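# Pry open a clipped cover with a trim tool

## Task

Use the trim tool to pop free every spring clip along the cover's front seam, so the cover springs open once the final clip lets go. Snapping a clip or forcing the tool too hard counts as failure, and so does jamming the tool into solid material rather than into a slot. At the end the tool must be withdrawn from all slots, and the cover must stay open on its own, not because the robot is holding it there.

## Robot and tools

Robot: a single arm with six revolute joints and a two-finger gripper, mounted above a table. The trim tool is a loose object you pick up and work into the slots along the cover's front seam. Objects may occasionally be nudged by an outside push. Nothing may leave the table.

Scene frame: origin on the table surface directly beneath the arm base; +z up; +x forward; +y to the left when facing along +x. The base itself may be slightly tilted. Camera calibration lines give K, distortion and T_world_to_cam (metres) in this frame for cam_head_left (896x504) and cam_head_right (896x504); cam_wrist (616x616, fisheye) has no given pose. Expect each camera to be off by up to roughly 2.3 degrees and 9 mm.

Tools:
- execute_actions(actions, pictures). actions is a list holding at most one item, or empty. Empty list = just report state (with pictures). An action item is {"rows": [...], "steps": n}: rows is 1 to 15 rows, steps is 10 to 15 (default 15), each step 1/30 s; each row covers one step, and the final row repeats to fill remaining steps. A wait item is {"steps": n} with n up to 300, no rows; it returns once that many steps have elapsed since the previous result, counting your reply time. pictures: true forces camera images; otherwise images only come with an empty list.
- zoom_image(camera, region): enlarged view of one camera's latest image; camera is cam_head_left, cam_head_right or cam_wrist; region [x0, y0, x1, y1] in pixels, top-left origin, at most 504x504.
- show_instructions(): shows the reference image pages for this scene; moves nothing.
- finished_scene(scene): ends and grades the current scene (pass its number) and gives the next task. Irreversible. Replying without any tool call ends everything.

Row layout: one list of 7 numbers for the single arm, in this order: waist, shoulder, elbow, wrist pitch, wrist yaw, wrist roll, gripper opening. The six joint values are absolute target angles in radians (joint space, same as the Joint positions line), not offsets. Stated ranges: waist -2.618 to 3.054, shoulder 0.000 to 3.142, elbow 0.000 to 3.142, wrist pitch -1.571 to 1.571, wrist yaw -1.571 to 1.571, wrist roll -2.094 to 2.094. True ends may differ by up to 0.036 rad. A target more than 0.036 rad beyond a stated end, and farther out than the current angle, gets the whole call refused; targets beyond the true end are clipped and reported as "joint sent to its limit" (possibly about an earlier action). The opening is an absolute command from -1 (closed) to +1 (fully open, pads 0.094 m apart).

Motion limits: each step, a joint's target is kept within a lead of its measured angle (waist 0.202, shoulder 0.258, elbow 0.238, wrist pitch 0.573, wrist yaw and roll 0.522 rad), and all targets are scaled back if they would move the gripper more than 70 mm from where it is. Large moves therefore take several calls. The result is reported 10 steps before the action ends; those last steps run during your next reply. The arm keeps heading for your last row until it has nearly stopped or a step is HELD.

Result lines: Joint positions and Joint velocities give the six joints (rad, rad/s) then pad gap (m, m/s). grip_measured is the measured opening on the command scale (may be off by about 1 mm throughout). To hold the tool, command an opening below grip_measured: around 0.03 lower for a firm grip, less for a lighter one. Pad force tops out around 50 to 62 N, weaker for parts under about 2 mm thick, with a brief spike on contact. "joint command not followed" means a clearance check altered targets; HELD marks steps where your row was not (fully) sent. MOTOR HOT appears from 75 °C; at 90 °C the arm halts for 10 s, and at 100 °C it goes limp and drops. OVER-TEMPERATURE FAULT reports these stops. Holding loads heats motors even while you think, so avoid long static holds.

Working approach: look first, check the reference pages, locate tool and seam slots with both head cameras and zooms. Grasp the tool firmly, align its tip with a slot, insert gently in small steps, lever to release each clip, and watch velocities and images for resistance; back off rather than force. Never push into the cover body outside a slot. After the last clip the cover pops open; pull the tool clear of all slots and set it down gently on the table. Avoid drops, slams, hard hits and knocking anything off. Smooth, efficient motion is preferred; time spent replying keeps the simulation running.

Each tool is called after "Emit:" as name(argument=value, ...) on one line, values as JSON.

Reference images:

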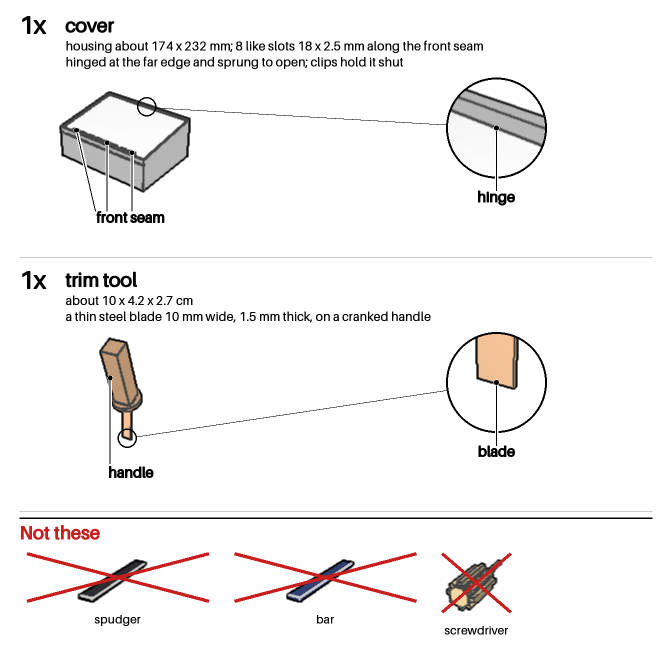

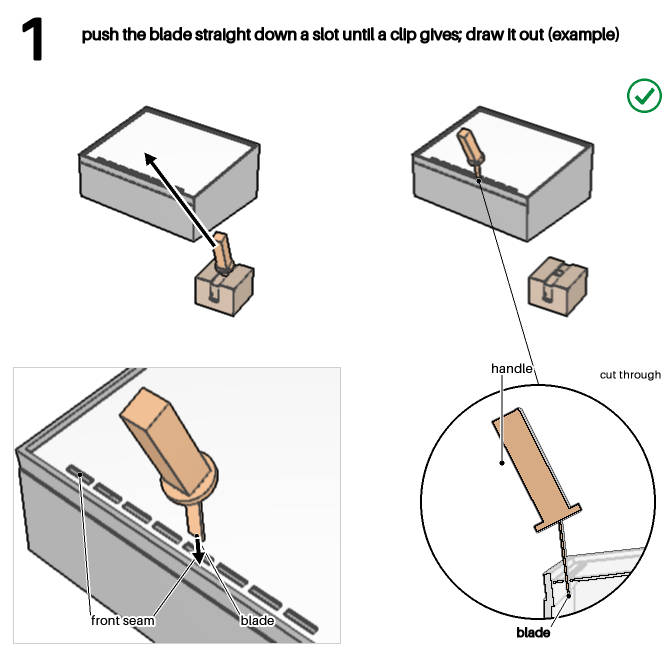

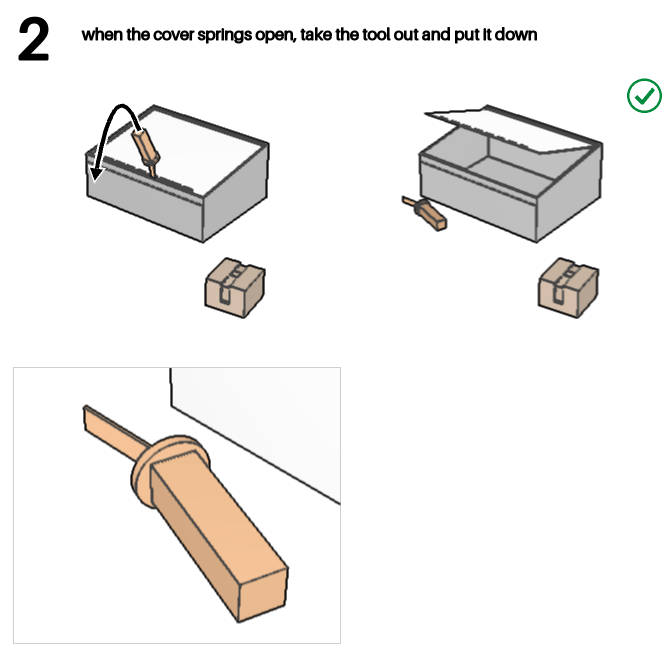

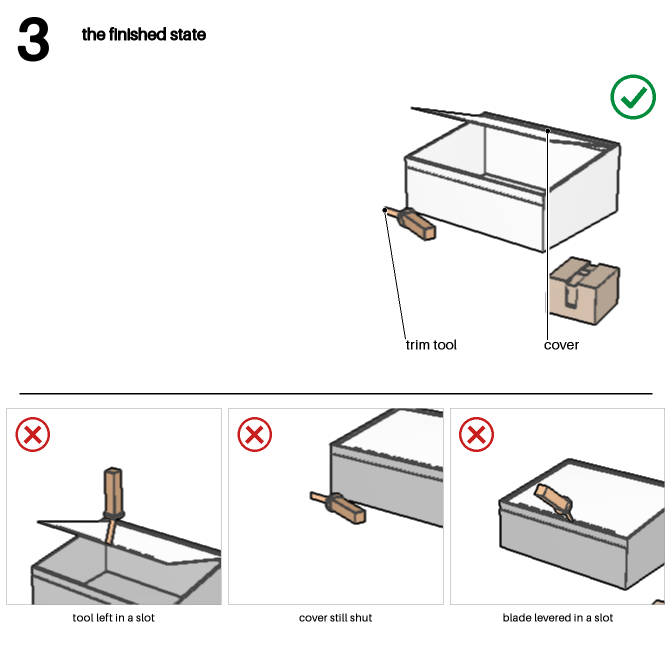

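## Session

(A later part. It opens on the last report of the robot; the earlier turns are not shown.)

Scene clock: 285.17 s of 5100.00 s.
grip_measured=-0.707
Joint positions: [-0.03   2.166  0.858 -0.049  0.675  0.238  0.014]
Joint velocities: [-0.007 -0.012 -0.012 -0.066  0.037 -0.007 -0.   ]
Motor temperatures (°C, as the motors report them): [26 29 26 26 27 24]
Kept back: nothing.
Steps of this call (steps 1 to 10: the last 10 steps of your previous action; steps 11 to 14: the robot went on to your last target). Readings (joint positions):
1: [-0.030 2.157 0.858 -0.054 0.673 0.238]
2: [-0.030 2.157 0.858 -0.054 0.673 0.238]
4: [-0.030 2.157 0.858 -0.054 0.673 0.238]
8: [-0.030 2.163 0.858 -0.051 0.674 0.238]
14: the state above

Emit:
execute_actions(actions=[{"rows": [[-0.04,2.21,0.84,-0.022,0.65,0.23,-0.76],[-0.04,2.212,0.84,-0.021,0.65,0.23,-0.76],[-0.04,2.214,0.84,-0.02,0.65,0.23,-0.76],[-0.04,2.216,0.84,-0.019,0.65,0.23,-0.76],[-0.04,2.218,0.84,-0.018,0.65,0.23,-0.76],[-0.04,2.22,0.84,-0.017,0.65,0.23,-0.76],[-0.04,2.222,0.84,-0.016,0.65,0.23,-0.76],[-0.04,2.224,0.84,-0.015,0.65,0.23,-0.76],[-0.04,2.226,0.84,-0.014,0.65,0.23,-0.76],[-0.04,2.228,0.84,-0.013,0.65,0.23,-0.76]], "steps": 10}])

Emit:
execute_actions(actions=[{"steps": 14}], pictures=true)

Emit:
zoom_image(camera="cam_wrist", region=[275, 195, 350, 245])

Scene clock: 285.87 s of 5100.00 s.
grip_measured=-0.707
Joint positions: [-0.03   2.166  0.858 -0.049  0.675  0.238  0.014]
Joint velocities: [ 0.002 -0.007  0.007  0.051  0.007  0.022 -0.001]
Motor temperatures (°C, as the motors report them): [26 29 26 26 27 24]
Kept back: the last 10 steps of this action.
Steps of this call (steps 1 to 15: the robot went on to your last target; steps 16 to 21: nothing new was sent). Readings (joint positions):
1: [-0.030 2.166 0.858 -0.049 0.675 0.238]
2: [-0.030 2.166 0.858 -0.049 0.675 0.238]
4: [-0.030 2.166 0.858 -0.049 0.675 0.238]
8: [-0.030 2.166 0.858 -0.049 0.675 0.238]
21: the state above

Scene clock: 286.33 s of 5100.00 s.
grip_measured=-0.707
Joint positions: [-0.03   2.194  0.858 -0.05   0.683  0.238  0.014]
Joint velocities: [-0.002  0.007  0.007 -0.066 -0.022 -0.066 -0.   ]
Motor temperatures (°C, as the motors report them): [26 29 26 26 27 24]
Kept back: nothing.
Steps of this call (steps 1 to 10: the last 10 steps of your previous action; steps 11 to 14: the robot went on to your last target). Readings (joint positions):
1: [-0.030 2.166 0.858 -0.049 0.675 0.238]
2: [-0.030 2.166 0.858 -0.049 0.675 0.238]
4: [-0.030 2.166 0.858 -0.049 0.675 0.238]
8: [-0.030 2.176 0.858 -0.048 0.678 0.238]
14: the state above

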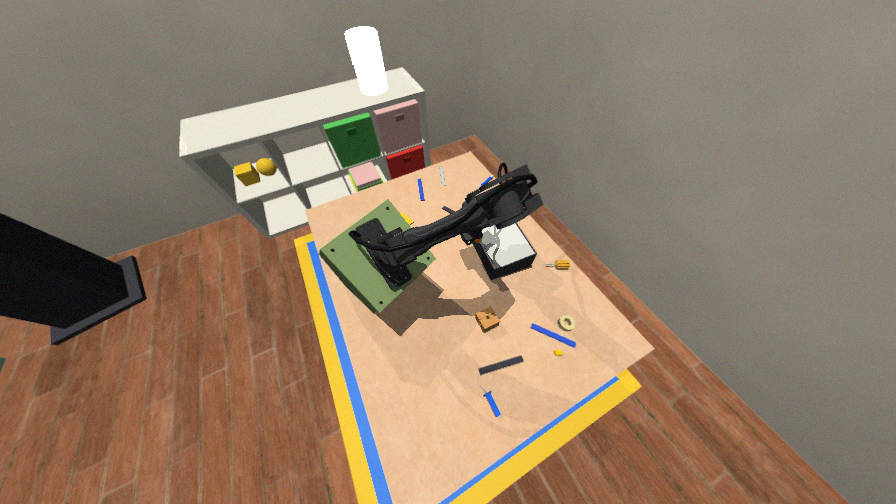

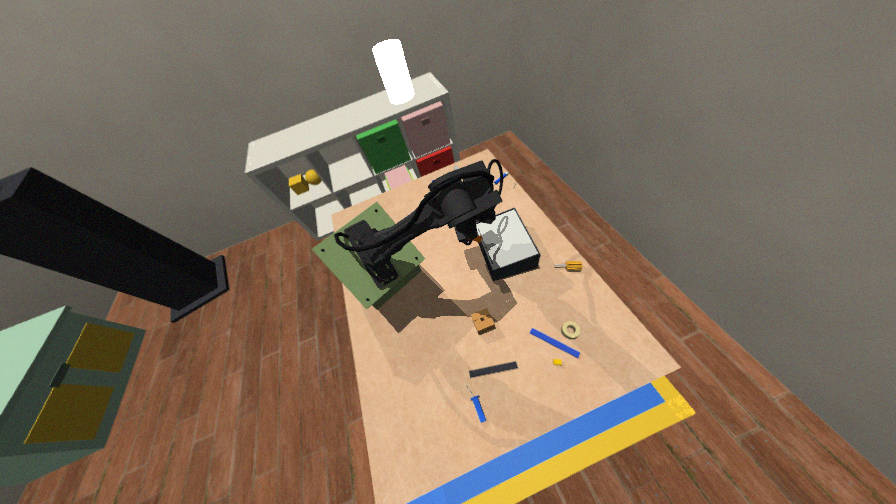

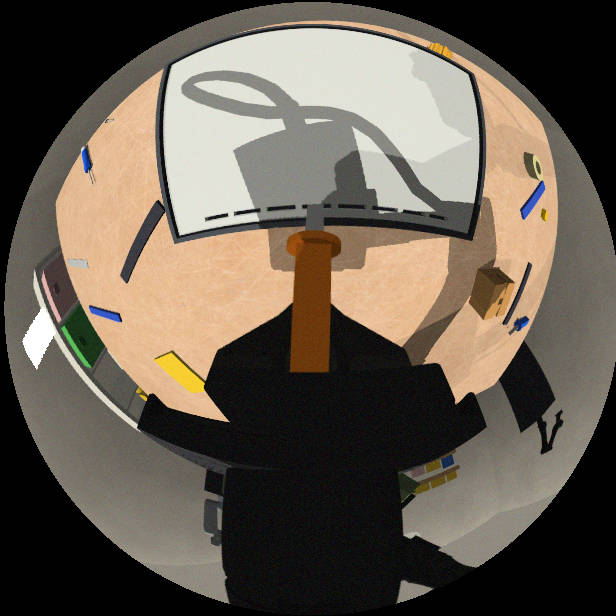

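Region (275, 195, 350, 245) of cam_wrist's 616x616 image, scaled by 6.720, with more detail than that image has.

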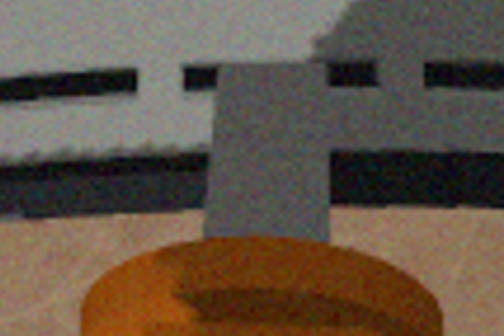

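Emit:
execute_actions(actions=[{"rows": [[-0.03,2.2,0.84,-0.05,0.675,0.235,-0.76],[-0.03,2.195,0.84,-0.05,0.68,0.235,-0.76]], "steps": 10}])

Emit:
zoom_image(camera="cam_head_right", region=[420, 170, 560, 290])

Emit:
zoom_image(camera="cam_wrist", region=[200, 180, 420, 400])

Scene clock: 287.73 s of 5100.00 s.
grip_measured=-0.707
Joint positions: [-0.03   2.194  0.858 -0.05   0.683  0.238  0.014]
Joint velocities: [ 0.017 -0.007  0.007 -0.007 -0.037  0.11   0.001]
Motor temperatures (°C, as the motors report them): [26 29 26 26 27 24]
Kept back: the last 10 steps of this action.
Steps of this call (steps 1 to 30: the robot went on to your last target; steps 31 to 42: nothing new was sent). Readings (joint positions):
1: [-0.030 2.194 0.858 -0.050 0.683 0.238]
2: [-0.030 2.194 0.858 -0.050 0.683 0.238]
4: [-0.030 2.194 0.858 -0.050 0.683 0.238]
8: [-0.030 2.194 0.858 -0.050 0.683 0.238]
42: the state above

Region (420, 170, 560, 290) of cam_head_right's 896x504 image, scaled by 3.600, with more detail than that image has; it fills the top 432 rows of this view, and the rest is white.

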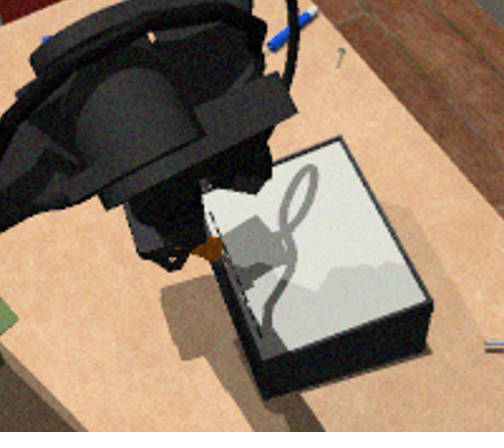

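Region (200, 180, 420, 400) of cam_wrist's 616x616 image, scaled by 2.291, with more detail than that image has.

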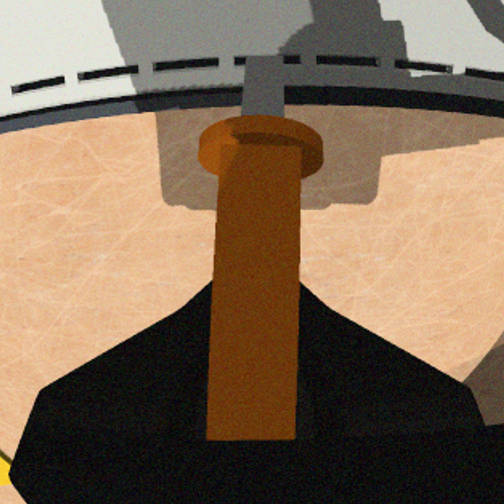

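Emit:
execute_actions(actions=[{"rows": [[-0.03,2.194,0.84,-0.05,0.69,0.235,-0.72],[-0.03,2.19,0.84,-0.05,0.69,0.235,-0.72],[-0.03,2.185,0.84,-0.05,0.69,0.235,-0.72],[-0.03,2.182,0.84,-0.05,0.69,0.235,-0.72],[-0.03,2.179,0.84,-0.05,0.69,0.235,-0.72],[-0.03,2.176,0.84,-0.05,0.69,0.235,-0.72],[-0.03,2.173,0.84,-0.05,0.69,0.235,-0.72],[-0.03,2.17,0.84,-0.05,0.69,0.235,-0.72],[-0.03,2.168,0.84,-0.05,0.69,0.235,-0.72],[-0.03,2.166,0.84,-0.05,0.69,0.235,-0.72]], "steps": 10}])

Emit:
execute_actions(actions=[{"steps": 18}], pictures=true)

Emit:
zoom_image(camera="cam_wrist", region=[275, 195, 350, 245])

Scene clock: 293.87 s of 5100.00 s.
grip_measured=-0.707
Joint positions: [-0.03   2.194  0.858 -0.054  0.688  0.238  0.014]
Joint velocities: [ 0.012  0.002 -0.017  0.051  0.022  0.007 -0.001]
Motor temperatures (°C, as the motors report them): [26 29 26 26 27 24]
Kept back: the last 10 steps of this action.
Steps of this call (steps 1 to 10: the last 10 steps of your previous action; steps 11 to 15: the robot went on to your last target; steps 16 to 90: nothing new was sent; then 3.13 s passed at rest). Readings (joint positions):
1: [-0.030 2.194 0.858 -0.053 0.686 0.238]
2: [-0.030 2.194 0.858 -0.054 0.687 0.238]
4: [-0.030 2.194 0.858 -0.054 0.688 0.238]
8: [-0.030 2.194 0.858 -0.054 0.688 0.238]
90: the state above

Scene clock: 294.47 s of 5100.00 s.
grip_measured=-0.706
Joint positions: [-0.03   2.179  0.858 -0.062  0.684  0.238  0.014]
Joint velocities: [-0.007 -0.002 -0.007 -0.037  0.007 -0.007  0.001]
Motor temperatures (°C, as the motors report them): [26 29 26 26 27 24]
Kept back: nothing.
Steps of this call (steps 1 to 10: the last 10 steps of your previous action; steps 11 to 18: the robot went on to your last target). Readings (joint positions):
1: [-0.030 2.194 0.858 -0.054 0.689 0.238]
2: [-0.030 2.194 0.858 -0.054 0.689 0.238]
4: [-0.030 2.193 0.858 -0.054 0.689 0.238]
8: [-0.030 2.183 0.858 -0.058 0.687 0.238]
18: the state above

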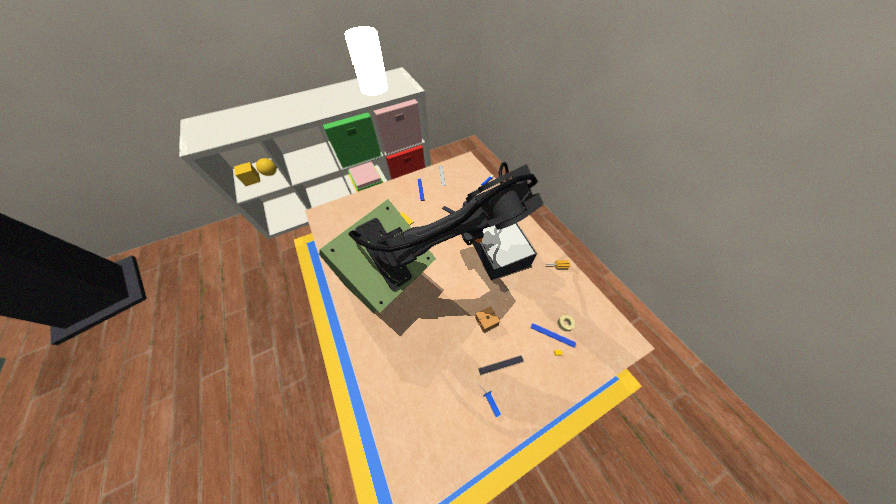

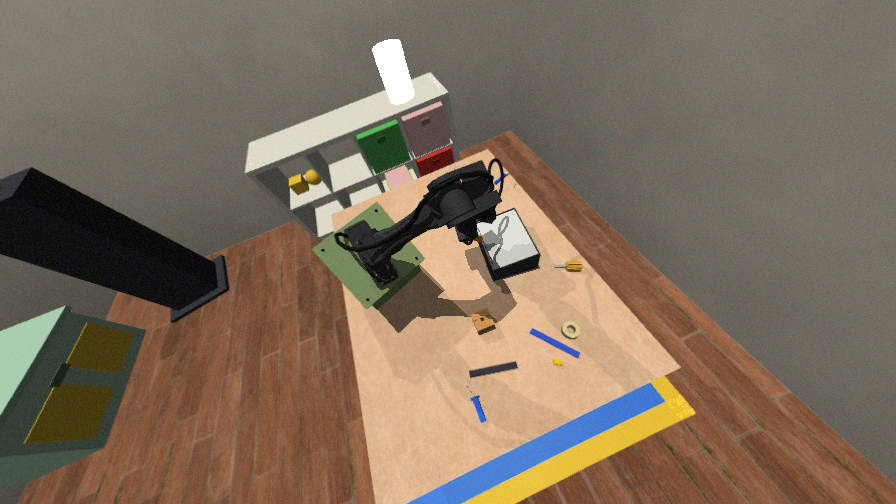

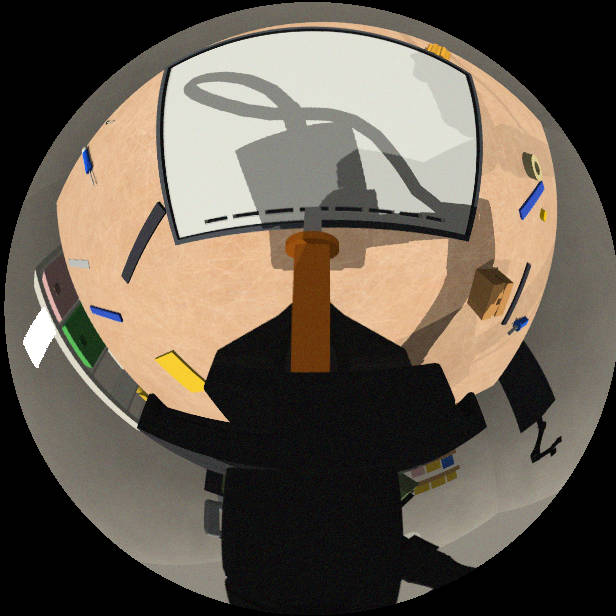

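Region (275, 195, 350, 245) of cam_wrist's 616x616 image, scaled by 6.720, with more detail than that image has.

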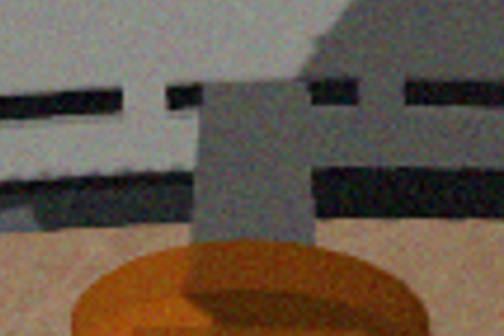

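Emit:
execute_actions(actions=[{"rows": [[-0.03,2.166,0.84,-0.045,0.69,0.235,-0.712],[-0.03,2.164,0.84,-0.045,0.69,0.235,-0.712],[-0.03,2.162,0.84,-0.045,0.69,0.235,-0.712],[-0.03,2.16,0.84,-0.045,0.69,0.235,-0.712],[-0.03,2.158,0.84,-0.045,0.69,0.235,-0.712],[-0.03,2.156,0.84,-0.045,0.69,0.235,-0.712],[-0.03,2.154,0.84,-0.045,0.69,0.235,-0.712],[-0.03,2.154,0.84,-0.045,0.69,0.235,-0.712],[-0.03,2.154,0.84,-0.045,0.69,0.235,-0.712],[-0.03,2.154,0.84,-0.045,0.69,0.235,-0.712]], "steps": 10}])

Emit:
execute_actions(actions=[{"steps": 18}], pictures=true)

Emit:
zoom_image(camera="cam_wrist", region=[275, 195, 350, 245])

Scene clock: 295.17 s of 5100.00 s.
grip_measured=-0.706
Joint positions: [-0.03   2.179  0.858 -0.062  0.684  0.238  0.014]
Joint velocities: [-0.027  0.007 -0.002 -0.051 -0.007 -0.007  0.   ]
Motor temperatures (°C, as the motors report them): [26 29 26 26 27 24]
Kept back: the last 10 steps of this action.
Steps of this call (steps 1 to 15: the robot went on to your last target; steps 16 to 21: nothing new was sent). Readings (joint positions):
1: [-0.030 2.179 0.858 -0.062 0.684 0.238]
2: [-0.030 2.179 0.858 -0.062 0.684 0.238]
4: [-0.030 2.179 0.858 -0.062 0.684 0.238]
8: [-0.030 2.179 0.858 -0.062 0.684 0.238]
21: the state above

Scene clock: 295.77 s of 5100.00 s.
grip_measured=-0.701
Joint positions: [-0.03   2.171  0.858 -0.067  0.68   0.237  0.014]
Joint velocities: [ 0.007 -0.002 -0.007 -0.037 -0.022  0.022  0.001]
Motor temperatures (°C, as the motors report them): [26 29 26 26 27 24]
Kept back: nothing.
Steps of this call (steps 1 to 10: the last 10 steps of your previous action; steps 11 to 15: the robot went on to your last target; steps 16 to 18: nothing new was sent). Readings (joint positions):
1: [-0.030 2.179 0.858 -0.062 0.684 0.238]
2: [-0.030 2.179 0.858 -0.062 0.684 0.238]
4: [-0.030 2.179 0.858 -0.062 0.684 0.238]
8: [-0.030 2.174 0.858 -0.063 0.681 0.237]
18: the state above
The arm was judged still, so your last target was given up. Only a new action makes it travel on or press farther. Fingers that are still opening or closing keep moving.

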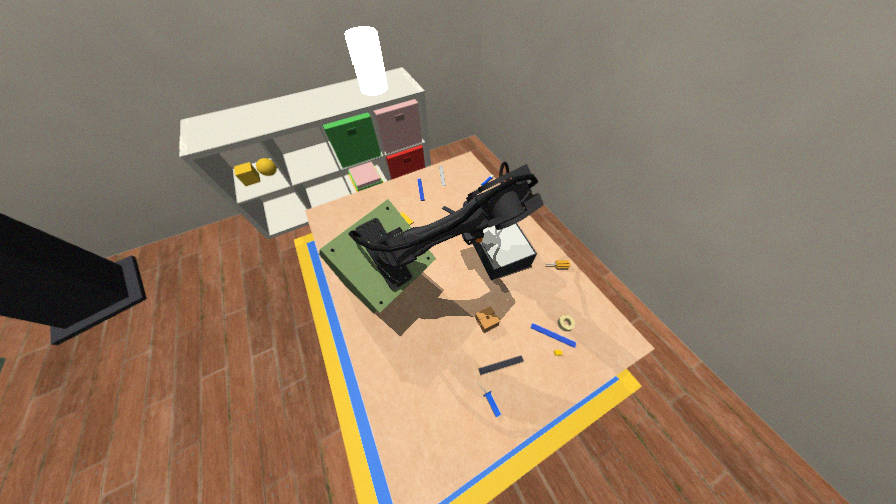

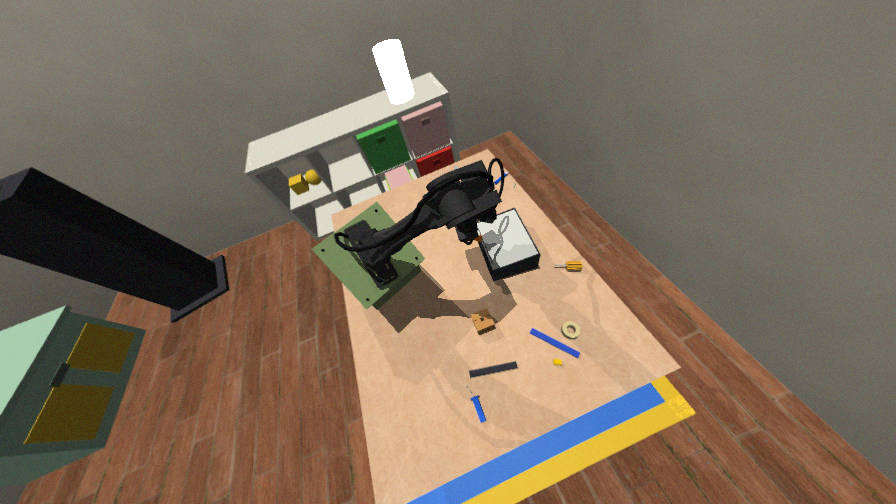

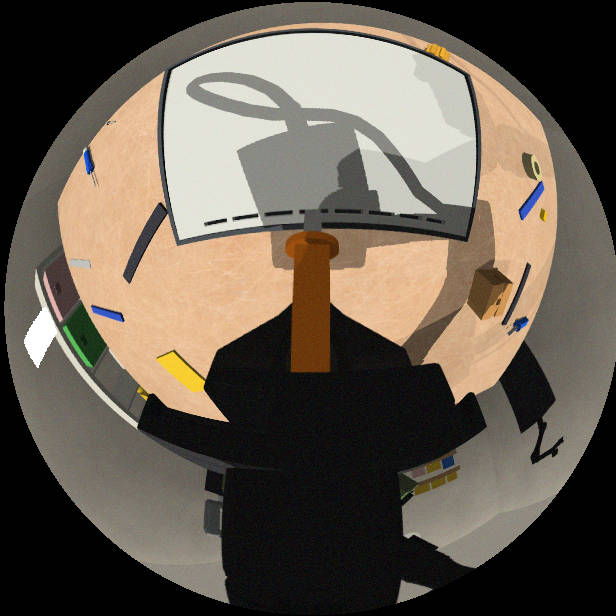

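Region (275, 195, 350, 245) of cam_wrist's 616x616 image, scaled by 6.720, with more detail than that image has.

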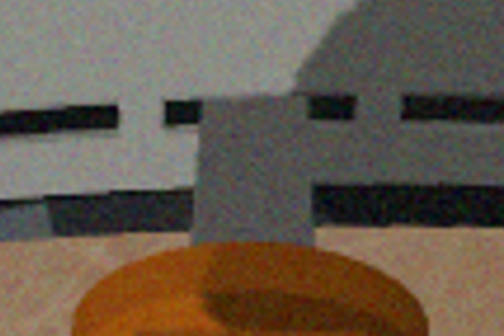

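Emit:
execute_actions(actions=[{"rows": [[-0.03,2.171,0.84,-0.067,0.68,0.237,-0.76],[-0.03,2.171,0.84,-0.067,0.68,0.237,-0.76],[-0.03,2.156,0.84,-0.09,0.68,0.237,-0.76],[-0.03,2.151,0.84,-0.096,0.68,0.237,-0.76],[-0.03,2.146,0.84,-0.101,0.68,0.237,-0.76],[-0.03,2.141,0.84,-0.107,0.68,0.237,-0.76],[-0.03,2.136,0.84,-0.112,0.68,0.237,-0.76],[-0.03,2.131,0.84,-0.118,0.68,0.237,-0.76],[-0.03,2.126,0.84,-0.123,0.68,0.237,-0.76],[-0.03,2.121,0.84,-0.129,0.68,0.237,-0.76],[-0.03,2.116,0.84,-0.134,0.68,0.237,-0.76],[-0.03,2.111,0.84,-0.14,0.68,0.237,-0.76]], "steps": 12}])

Emit:
execute_actions(actions=[{"steps": 22}], pictures=true)

Emit:
zoom_image(camera="cam_wrist", region=[255, 170, 375, 270])

Scene clock: 298.07 s of 5100.00 s.
grip_measured=-0.706
Joint positions: [-0.03   2.171  0.858 -0.07   0.679  0.237  0.014]
Joint velocities: [ 0.002  0.002 -0.012 -0.066  0.007 -0.037 -0.002]
Motor temperatures (°C, as the motors report them): [26 29 26 26 27 24]
Steps of this call (steps 1 to 67: nothing new was sent; steps 68 to 69: the first 2 steps of this action). Readings (joint positions):
68: [-0.030 2.171 0.858 -0.069 0.679 0.237]
69: the state above

Scene clock: 298.80 s of 5100.00 s.
grip_measured=-0.706
Joint positions: [-0.03   2.124  0.858 -0.095  0.672  0.237  0.014]
Joint velocities: [-0.027 -0.012  0.012  0.007  0.007 -0.066  0.   ]
Motor temperatures (°C, as the motors report them): [26 29 26 26 27 24]
Kept back: nothing.
Steps of this call (steps 1 to 10: the last 10 steps of your previous action; steps 11 to 22: the robot went on to your last target). Readings (joint positions):
1: [-0.030 2.171 0.858 -0.073 0.679 0.237]
2: [-0.030 2.169 0.858 -0.075 0.678 0.237]
4: [-0.030 2.163 0.858 -0.077 0.678 0.237]
8: [-0.030 2.139 0.858 -0.080 0.678 0.237]
22: the state above

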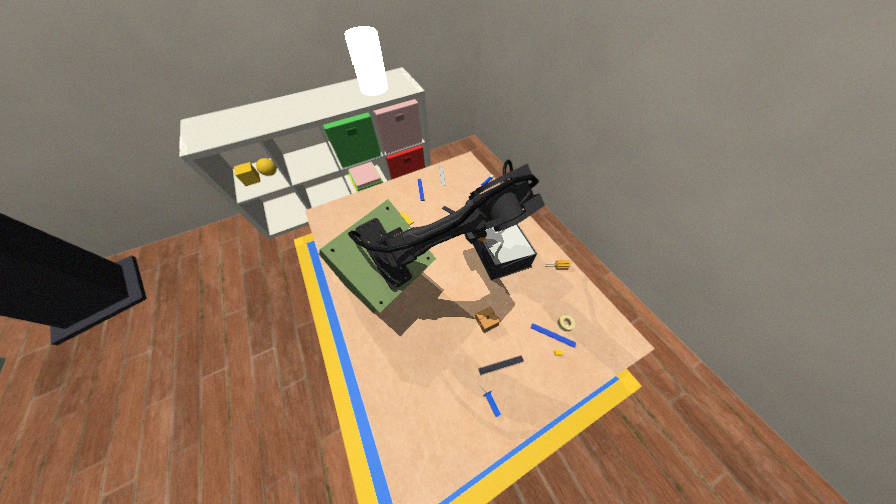

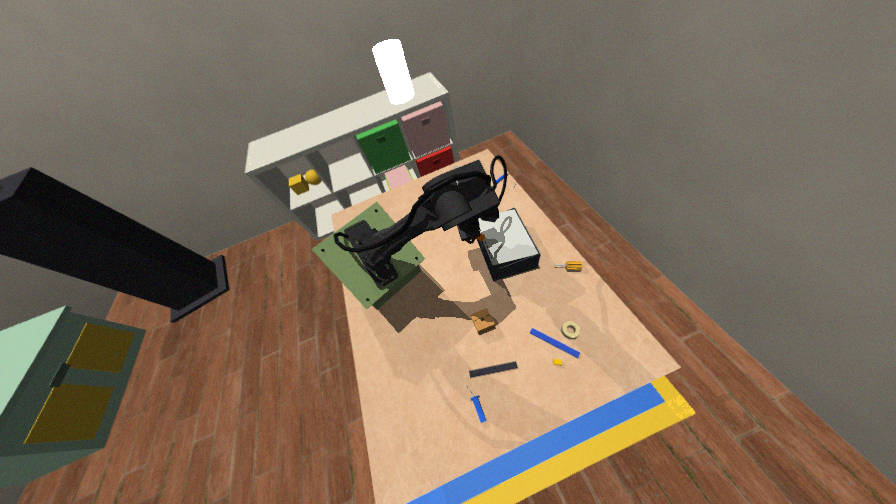

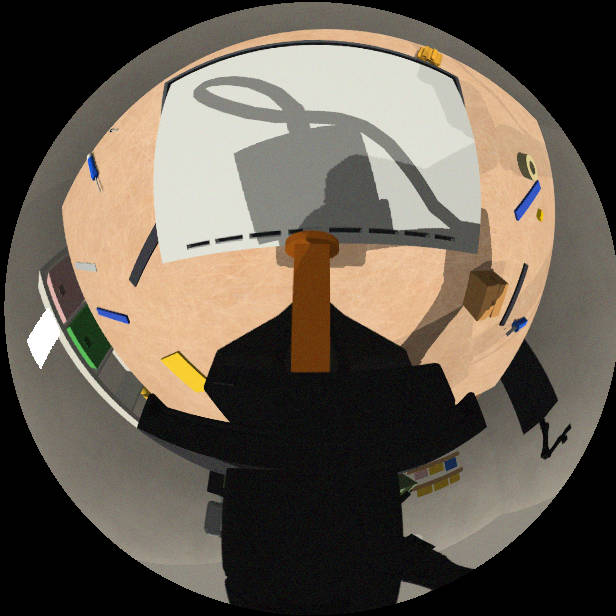

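Region (255, 170, 375, 270) of cam_wrist's 616x616 image, scaled by 4.200, with more detail than that image has.

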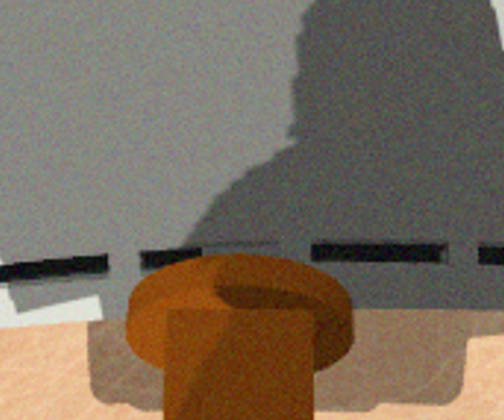

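Emit:
execute_actions(actions=[])

Scene clock: 300.00 s of 5100.00 s.
grip_measured=-0.706
Joint positions: [-0.03   2.124  0.858 -0.095  0.672  0.237  0.014]
Joint velocities: [ 0.002 -0.012 -0.002  0.007  0.022 -0.051 -0.001]
Motor temperatures (°C, as the motors report them): [26 29 26 26 27 24]
Kept back: nothing.
Steps of this call (steps 1 to 15: the robot went on to your last target; steps 16 to 36: nothing new was sent). Readings (joint positions):
1: [-0.030 2.124 0.858 -0.095 0.672 0.237]
2: [-0.030 2.124 0.858 -0.095 0.672 0.237]
4: [-0.030 2.124 0.858 -0.095 0.672 0.237]
8: [-0.030 2.124 0.858 -0.095 0.672 0.237]
36: the state above
The arm was judged still, so your last target was given up. Only a new action makes it travel on or press farther. Fingers that are still opening or closing keep moving.

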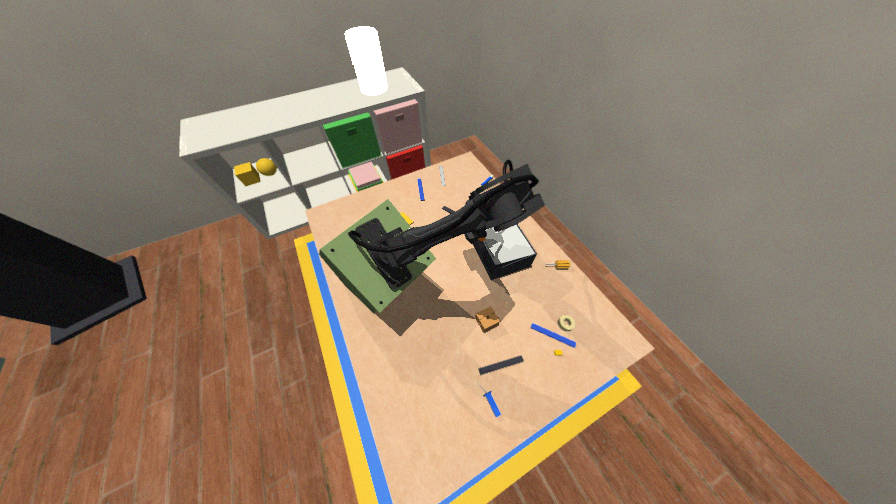

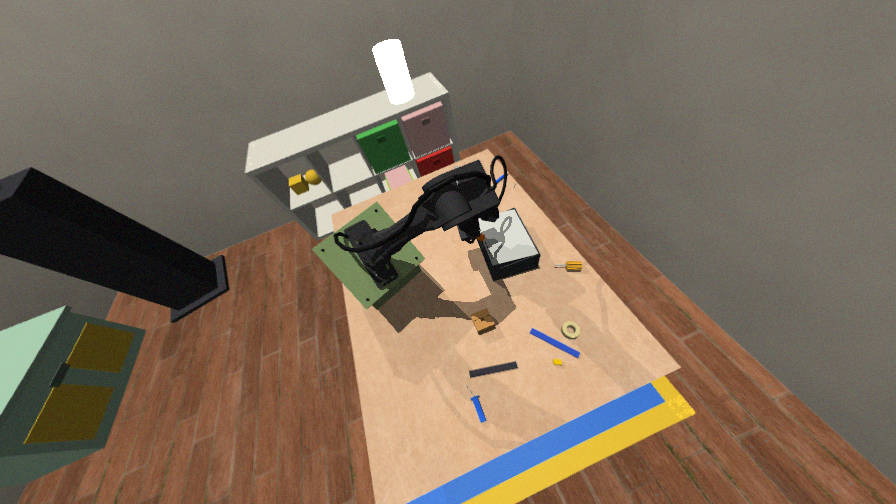

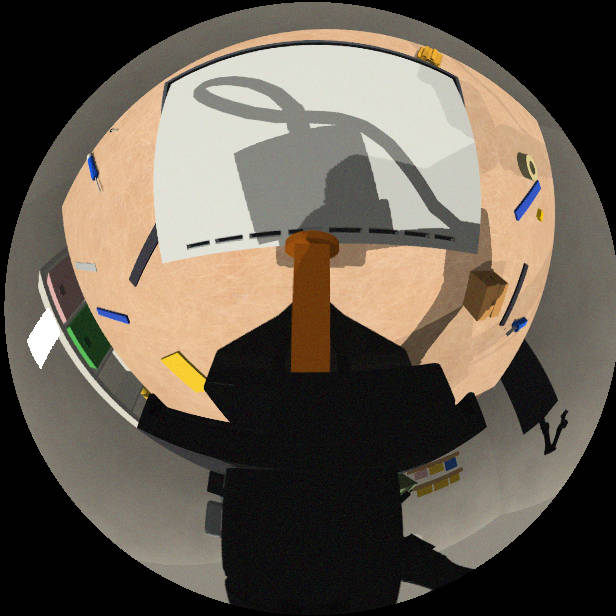

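Emit:
execute_actions(actions=[{"rows": [[-0.03,2.108,0.84,-0.135,0.68,0.237,-0.76],[-0.03,2.102,0.84,-0.142,0.68,0.237,-0.76],[-0.03,2.096,0.84,-0.149,0.68,0.237,-0.76],[-0.03,2.09,0.84,-0.156,0.68,0.237,-0.76],[-0.03,2.084,0.84,-0.163,0.68,0.237,-0.76],[-0.03,2.078,0.84,-0.17,0.68,0.237,-0.76],[-0.03,2.072,0.84,-0.177,0.68,0.237,-0.76],[-0.03,2.066,0.84,-0.184,0.68,0.237,-0.76],[-0.03,2.06,0.84,-0.191,0.68,0.237,-0.76],[-0.03,2.054,0.84,-0.198,0.68,0.237,-0.76],[-0.03,2.048,0.84,-0.205,0.68,0.237,-0.76],[-0.03,2.042,0.84,-0.212,0.68,0.237,-0.76],[-0.03,2.036,0.84,-0.219,0.68,0.237,-0.76],[-0.03,2.03,0.84,-0.226,0.68,0.237,-0.76],[-0.03,2.024,0.84,-0.233,0.68,0.237,-0.76]], "steps": 15}], pictures=true)

Scene clock: 300.80 s of 5100.00 s.
grip_measured=-0.706
Joint positions: [-0.03   2.111  0.858 -0.107  0.665  0.236  0.014]
Joint velocities: [-0.002 -0.173 -0.007 -0.139 -0.11  -0.007  0.001]
Motor temperatures (°C, as the motors report them): [26 29 26 26 27 24]
Steps of this call (steps 1 to 19: nothing new was sent; steps 20 to 24: the first 5 steps of this action). Readings (joint positions):
20: [-0.030 2.124 0.858 -0.095 0.672 0.237]
21: [-0.030 2.123 0.858 -0.095 0.672 0.237]
23: [-0.030 2.116 0.858 -0.101 0.668 0.237]
24: the state above

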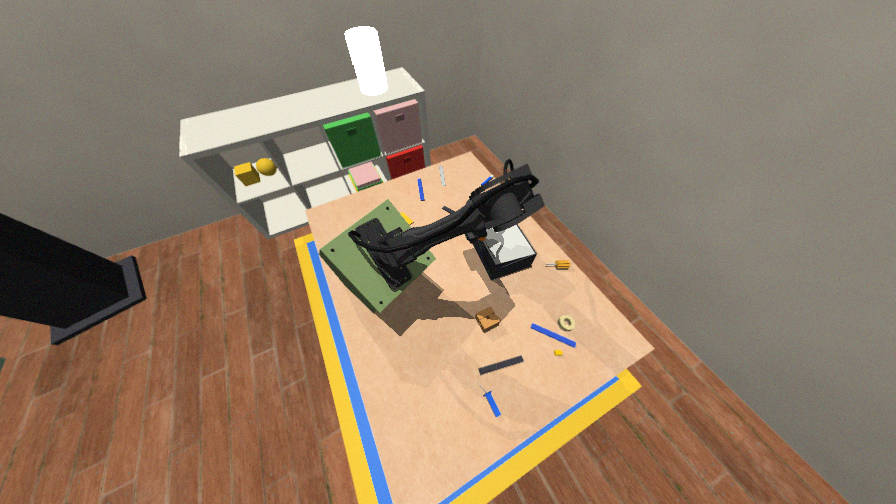

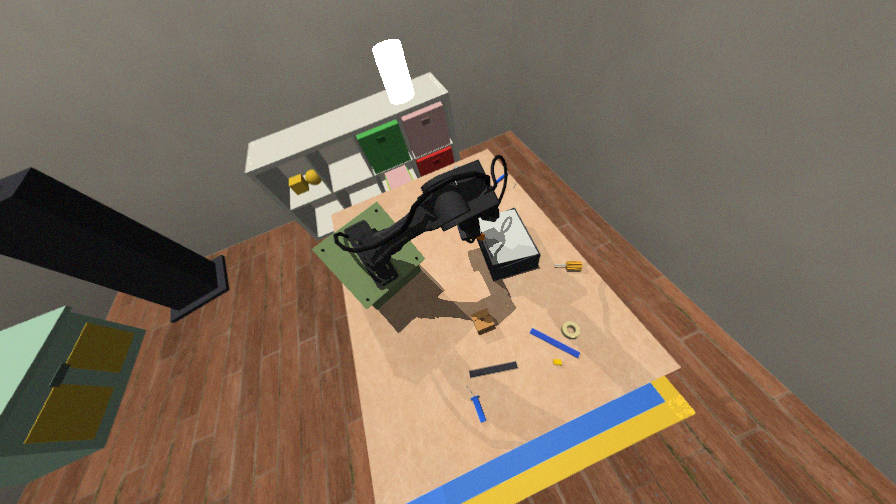

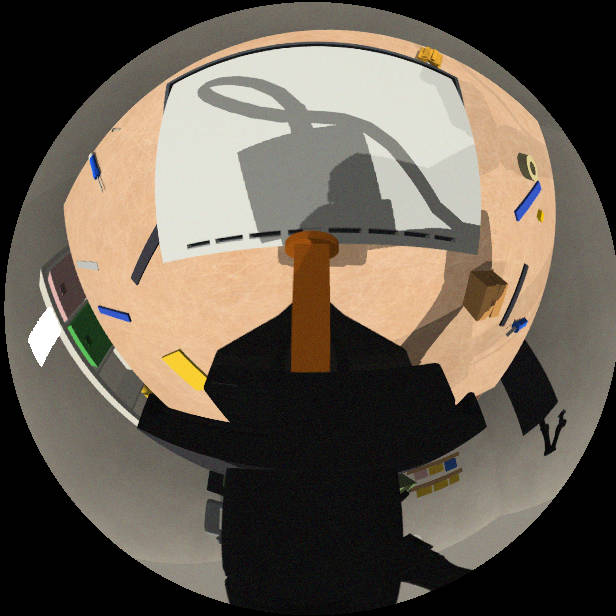

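Emit:
execute_actions(actions=[{"rows": [[-0.03,2.018,0.84,-0.24,0.68,0.237,-0.76],[-0.03,2.012,0.84,-0.247,0.68,0.237,-0.76],[-0.03,2.006,0.84,-0.254,0.68,0.237,-0.76],[-0.03,2.0,0.84,-0.261,0.68,0.237,-0.76],[-0.03,1.994,0.84,-0.268,0.68,0.237,-0.76],[-0.03,1.988,0.84,-0.275,0.68,0.237,-0.76],[-0.03,1.982,0.84,-0.282,0.68,0.237,-0.76],[-0.03,1.976,0.84,-0.289,0.68,0.237,-0.76],[-0.03,1.97,0.84,-0.296,0.68,0.237,-0.76],[-0.03,1.964,0.84,-0.303,0.68,0.237,-0.76]], "steps": 10}], pictures=true)

Scene clock: 301.90 s of 5100.00 s.
grip_measured=-0.706
Joint positions: [-0.03   2.043  0.858 -0.176  0.618  0.223  0.014]
Joint velocities: [ 0.012 -0.002  0.017  0.022  0.095  0.081 -0.   ]
Motor temperatures (°C, as the motors report them): [26 29 26 26 27 24]
Kept back: the last 10 steps of this action.
Steps of this call (steps 1 to 10: the last 10 steps of your previous action; steps 11 to 30: the robot went on to your last target; steps 31 to 33: nothing new was sent). Readings (joint positions):
1: [-0.030 2.106 0.858 -0.112 0.661 0.236]
2: [-0.030 2.100 0.858 -0.118 0.658 0.235]
4: [-0.030 2.088 0.858 -0.131 0.650 0.233]
8: [-0.030 2.066 0.858 -0.154 0.634 0.229]
33: the state above

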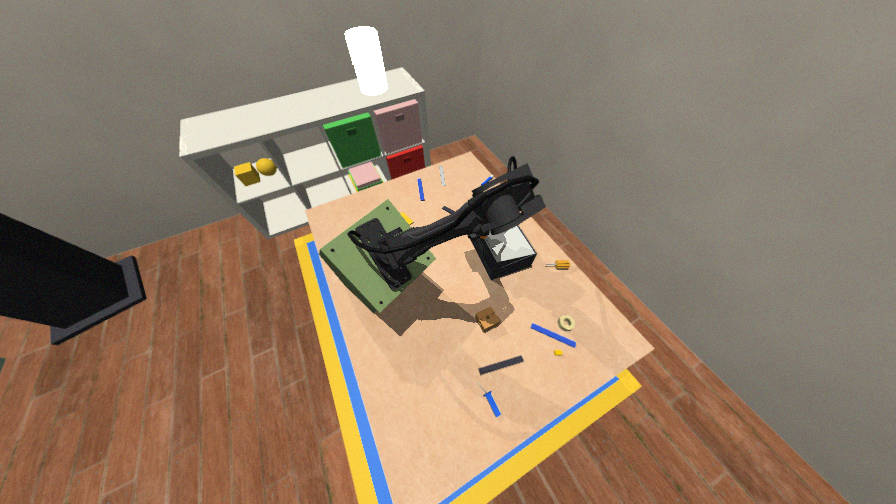

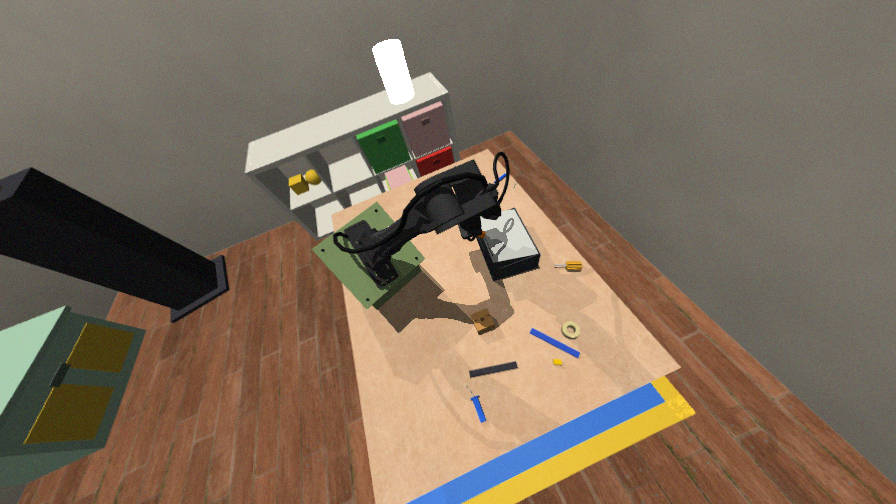

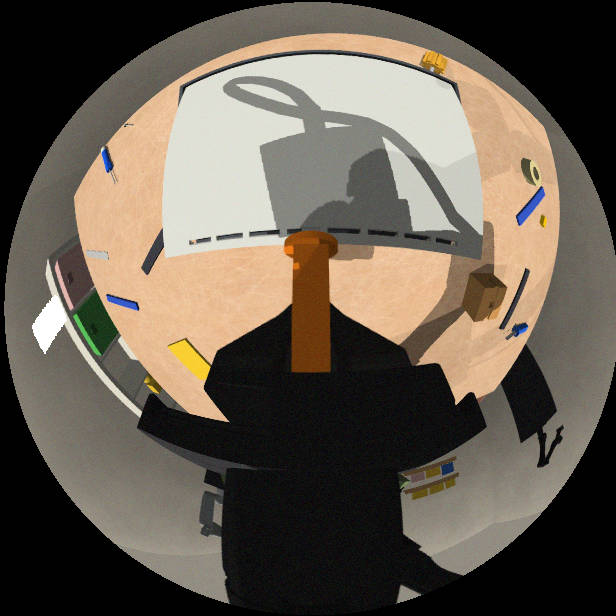

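Emit:
execute_actions(actions=[])

Scene clock: 302.83 s of 5100.00 s.
grip_measured=-0.706
Joint positions: [-0.022  1.986  0.858 -0.234  0.59   0.215  0.014]
Joint velocities: [-0.002  0.002  0.022 -0.022 -0.066 -0.022  0.   ]
Motor temperatures (°C, as the motors report them): [26 29 26 26 27 24]
Kept back: nothing.
Steps of this call (steps 1 to 10: the last 10 steps of your previous action; steps 11 to 28: the robot went on to your last target). Readings (joint positions):
1: [-0.030 2.043 0.858 -0.177 0.618 0.223]
2: [-0.030 2.042 0.858 -0.178 0.617 0.223]
4: [-0.030 2.034 0.858 -0.184 0.613 0.222]
8: [-0.026 2.009 0.858 -0.206 0.602 0.218]
28: the state above

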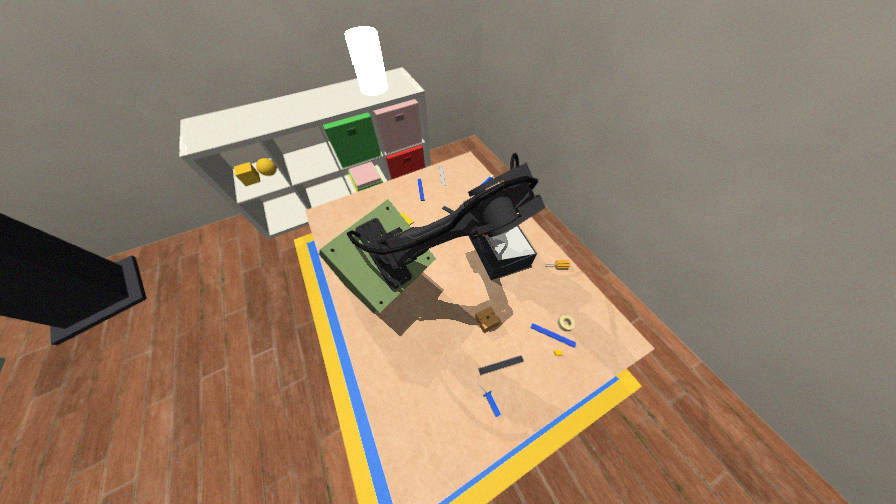

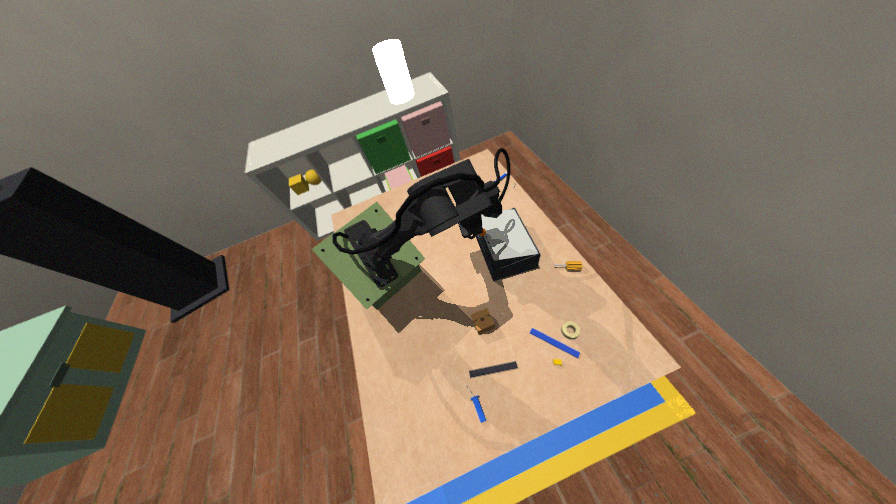

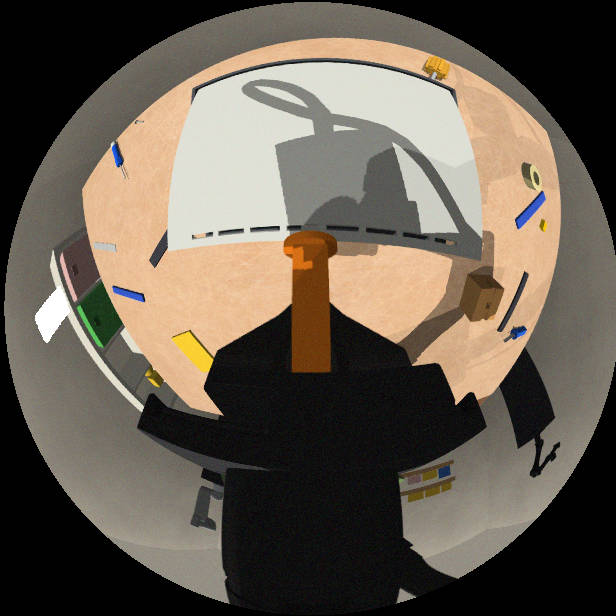

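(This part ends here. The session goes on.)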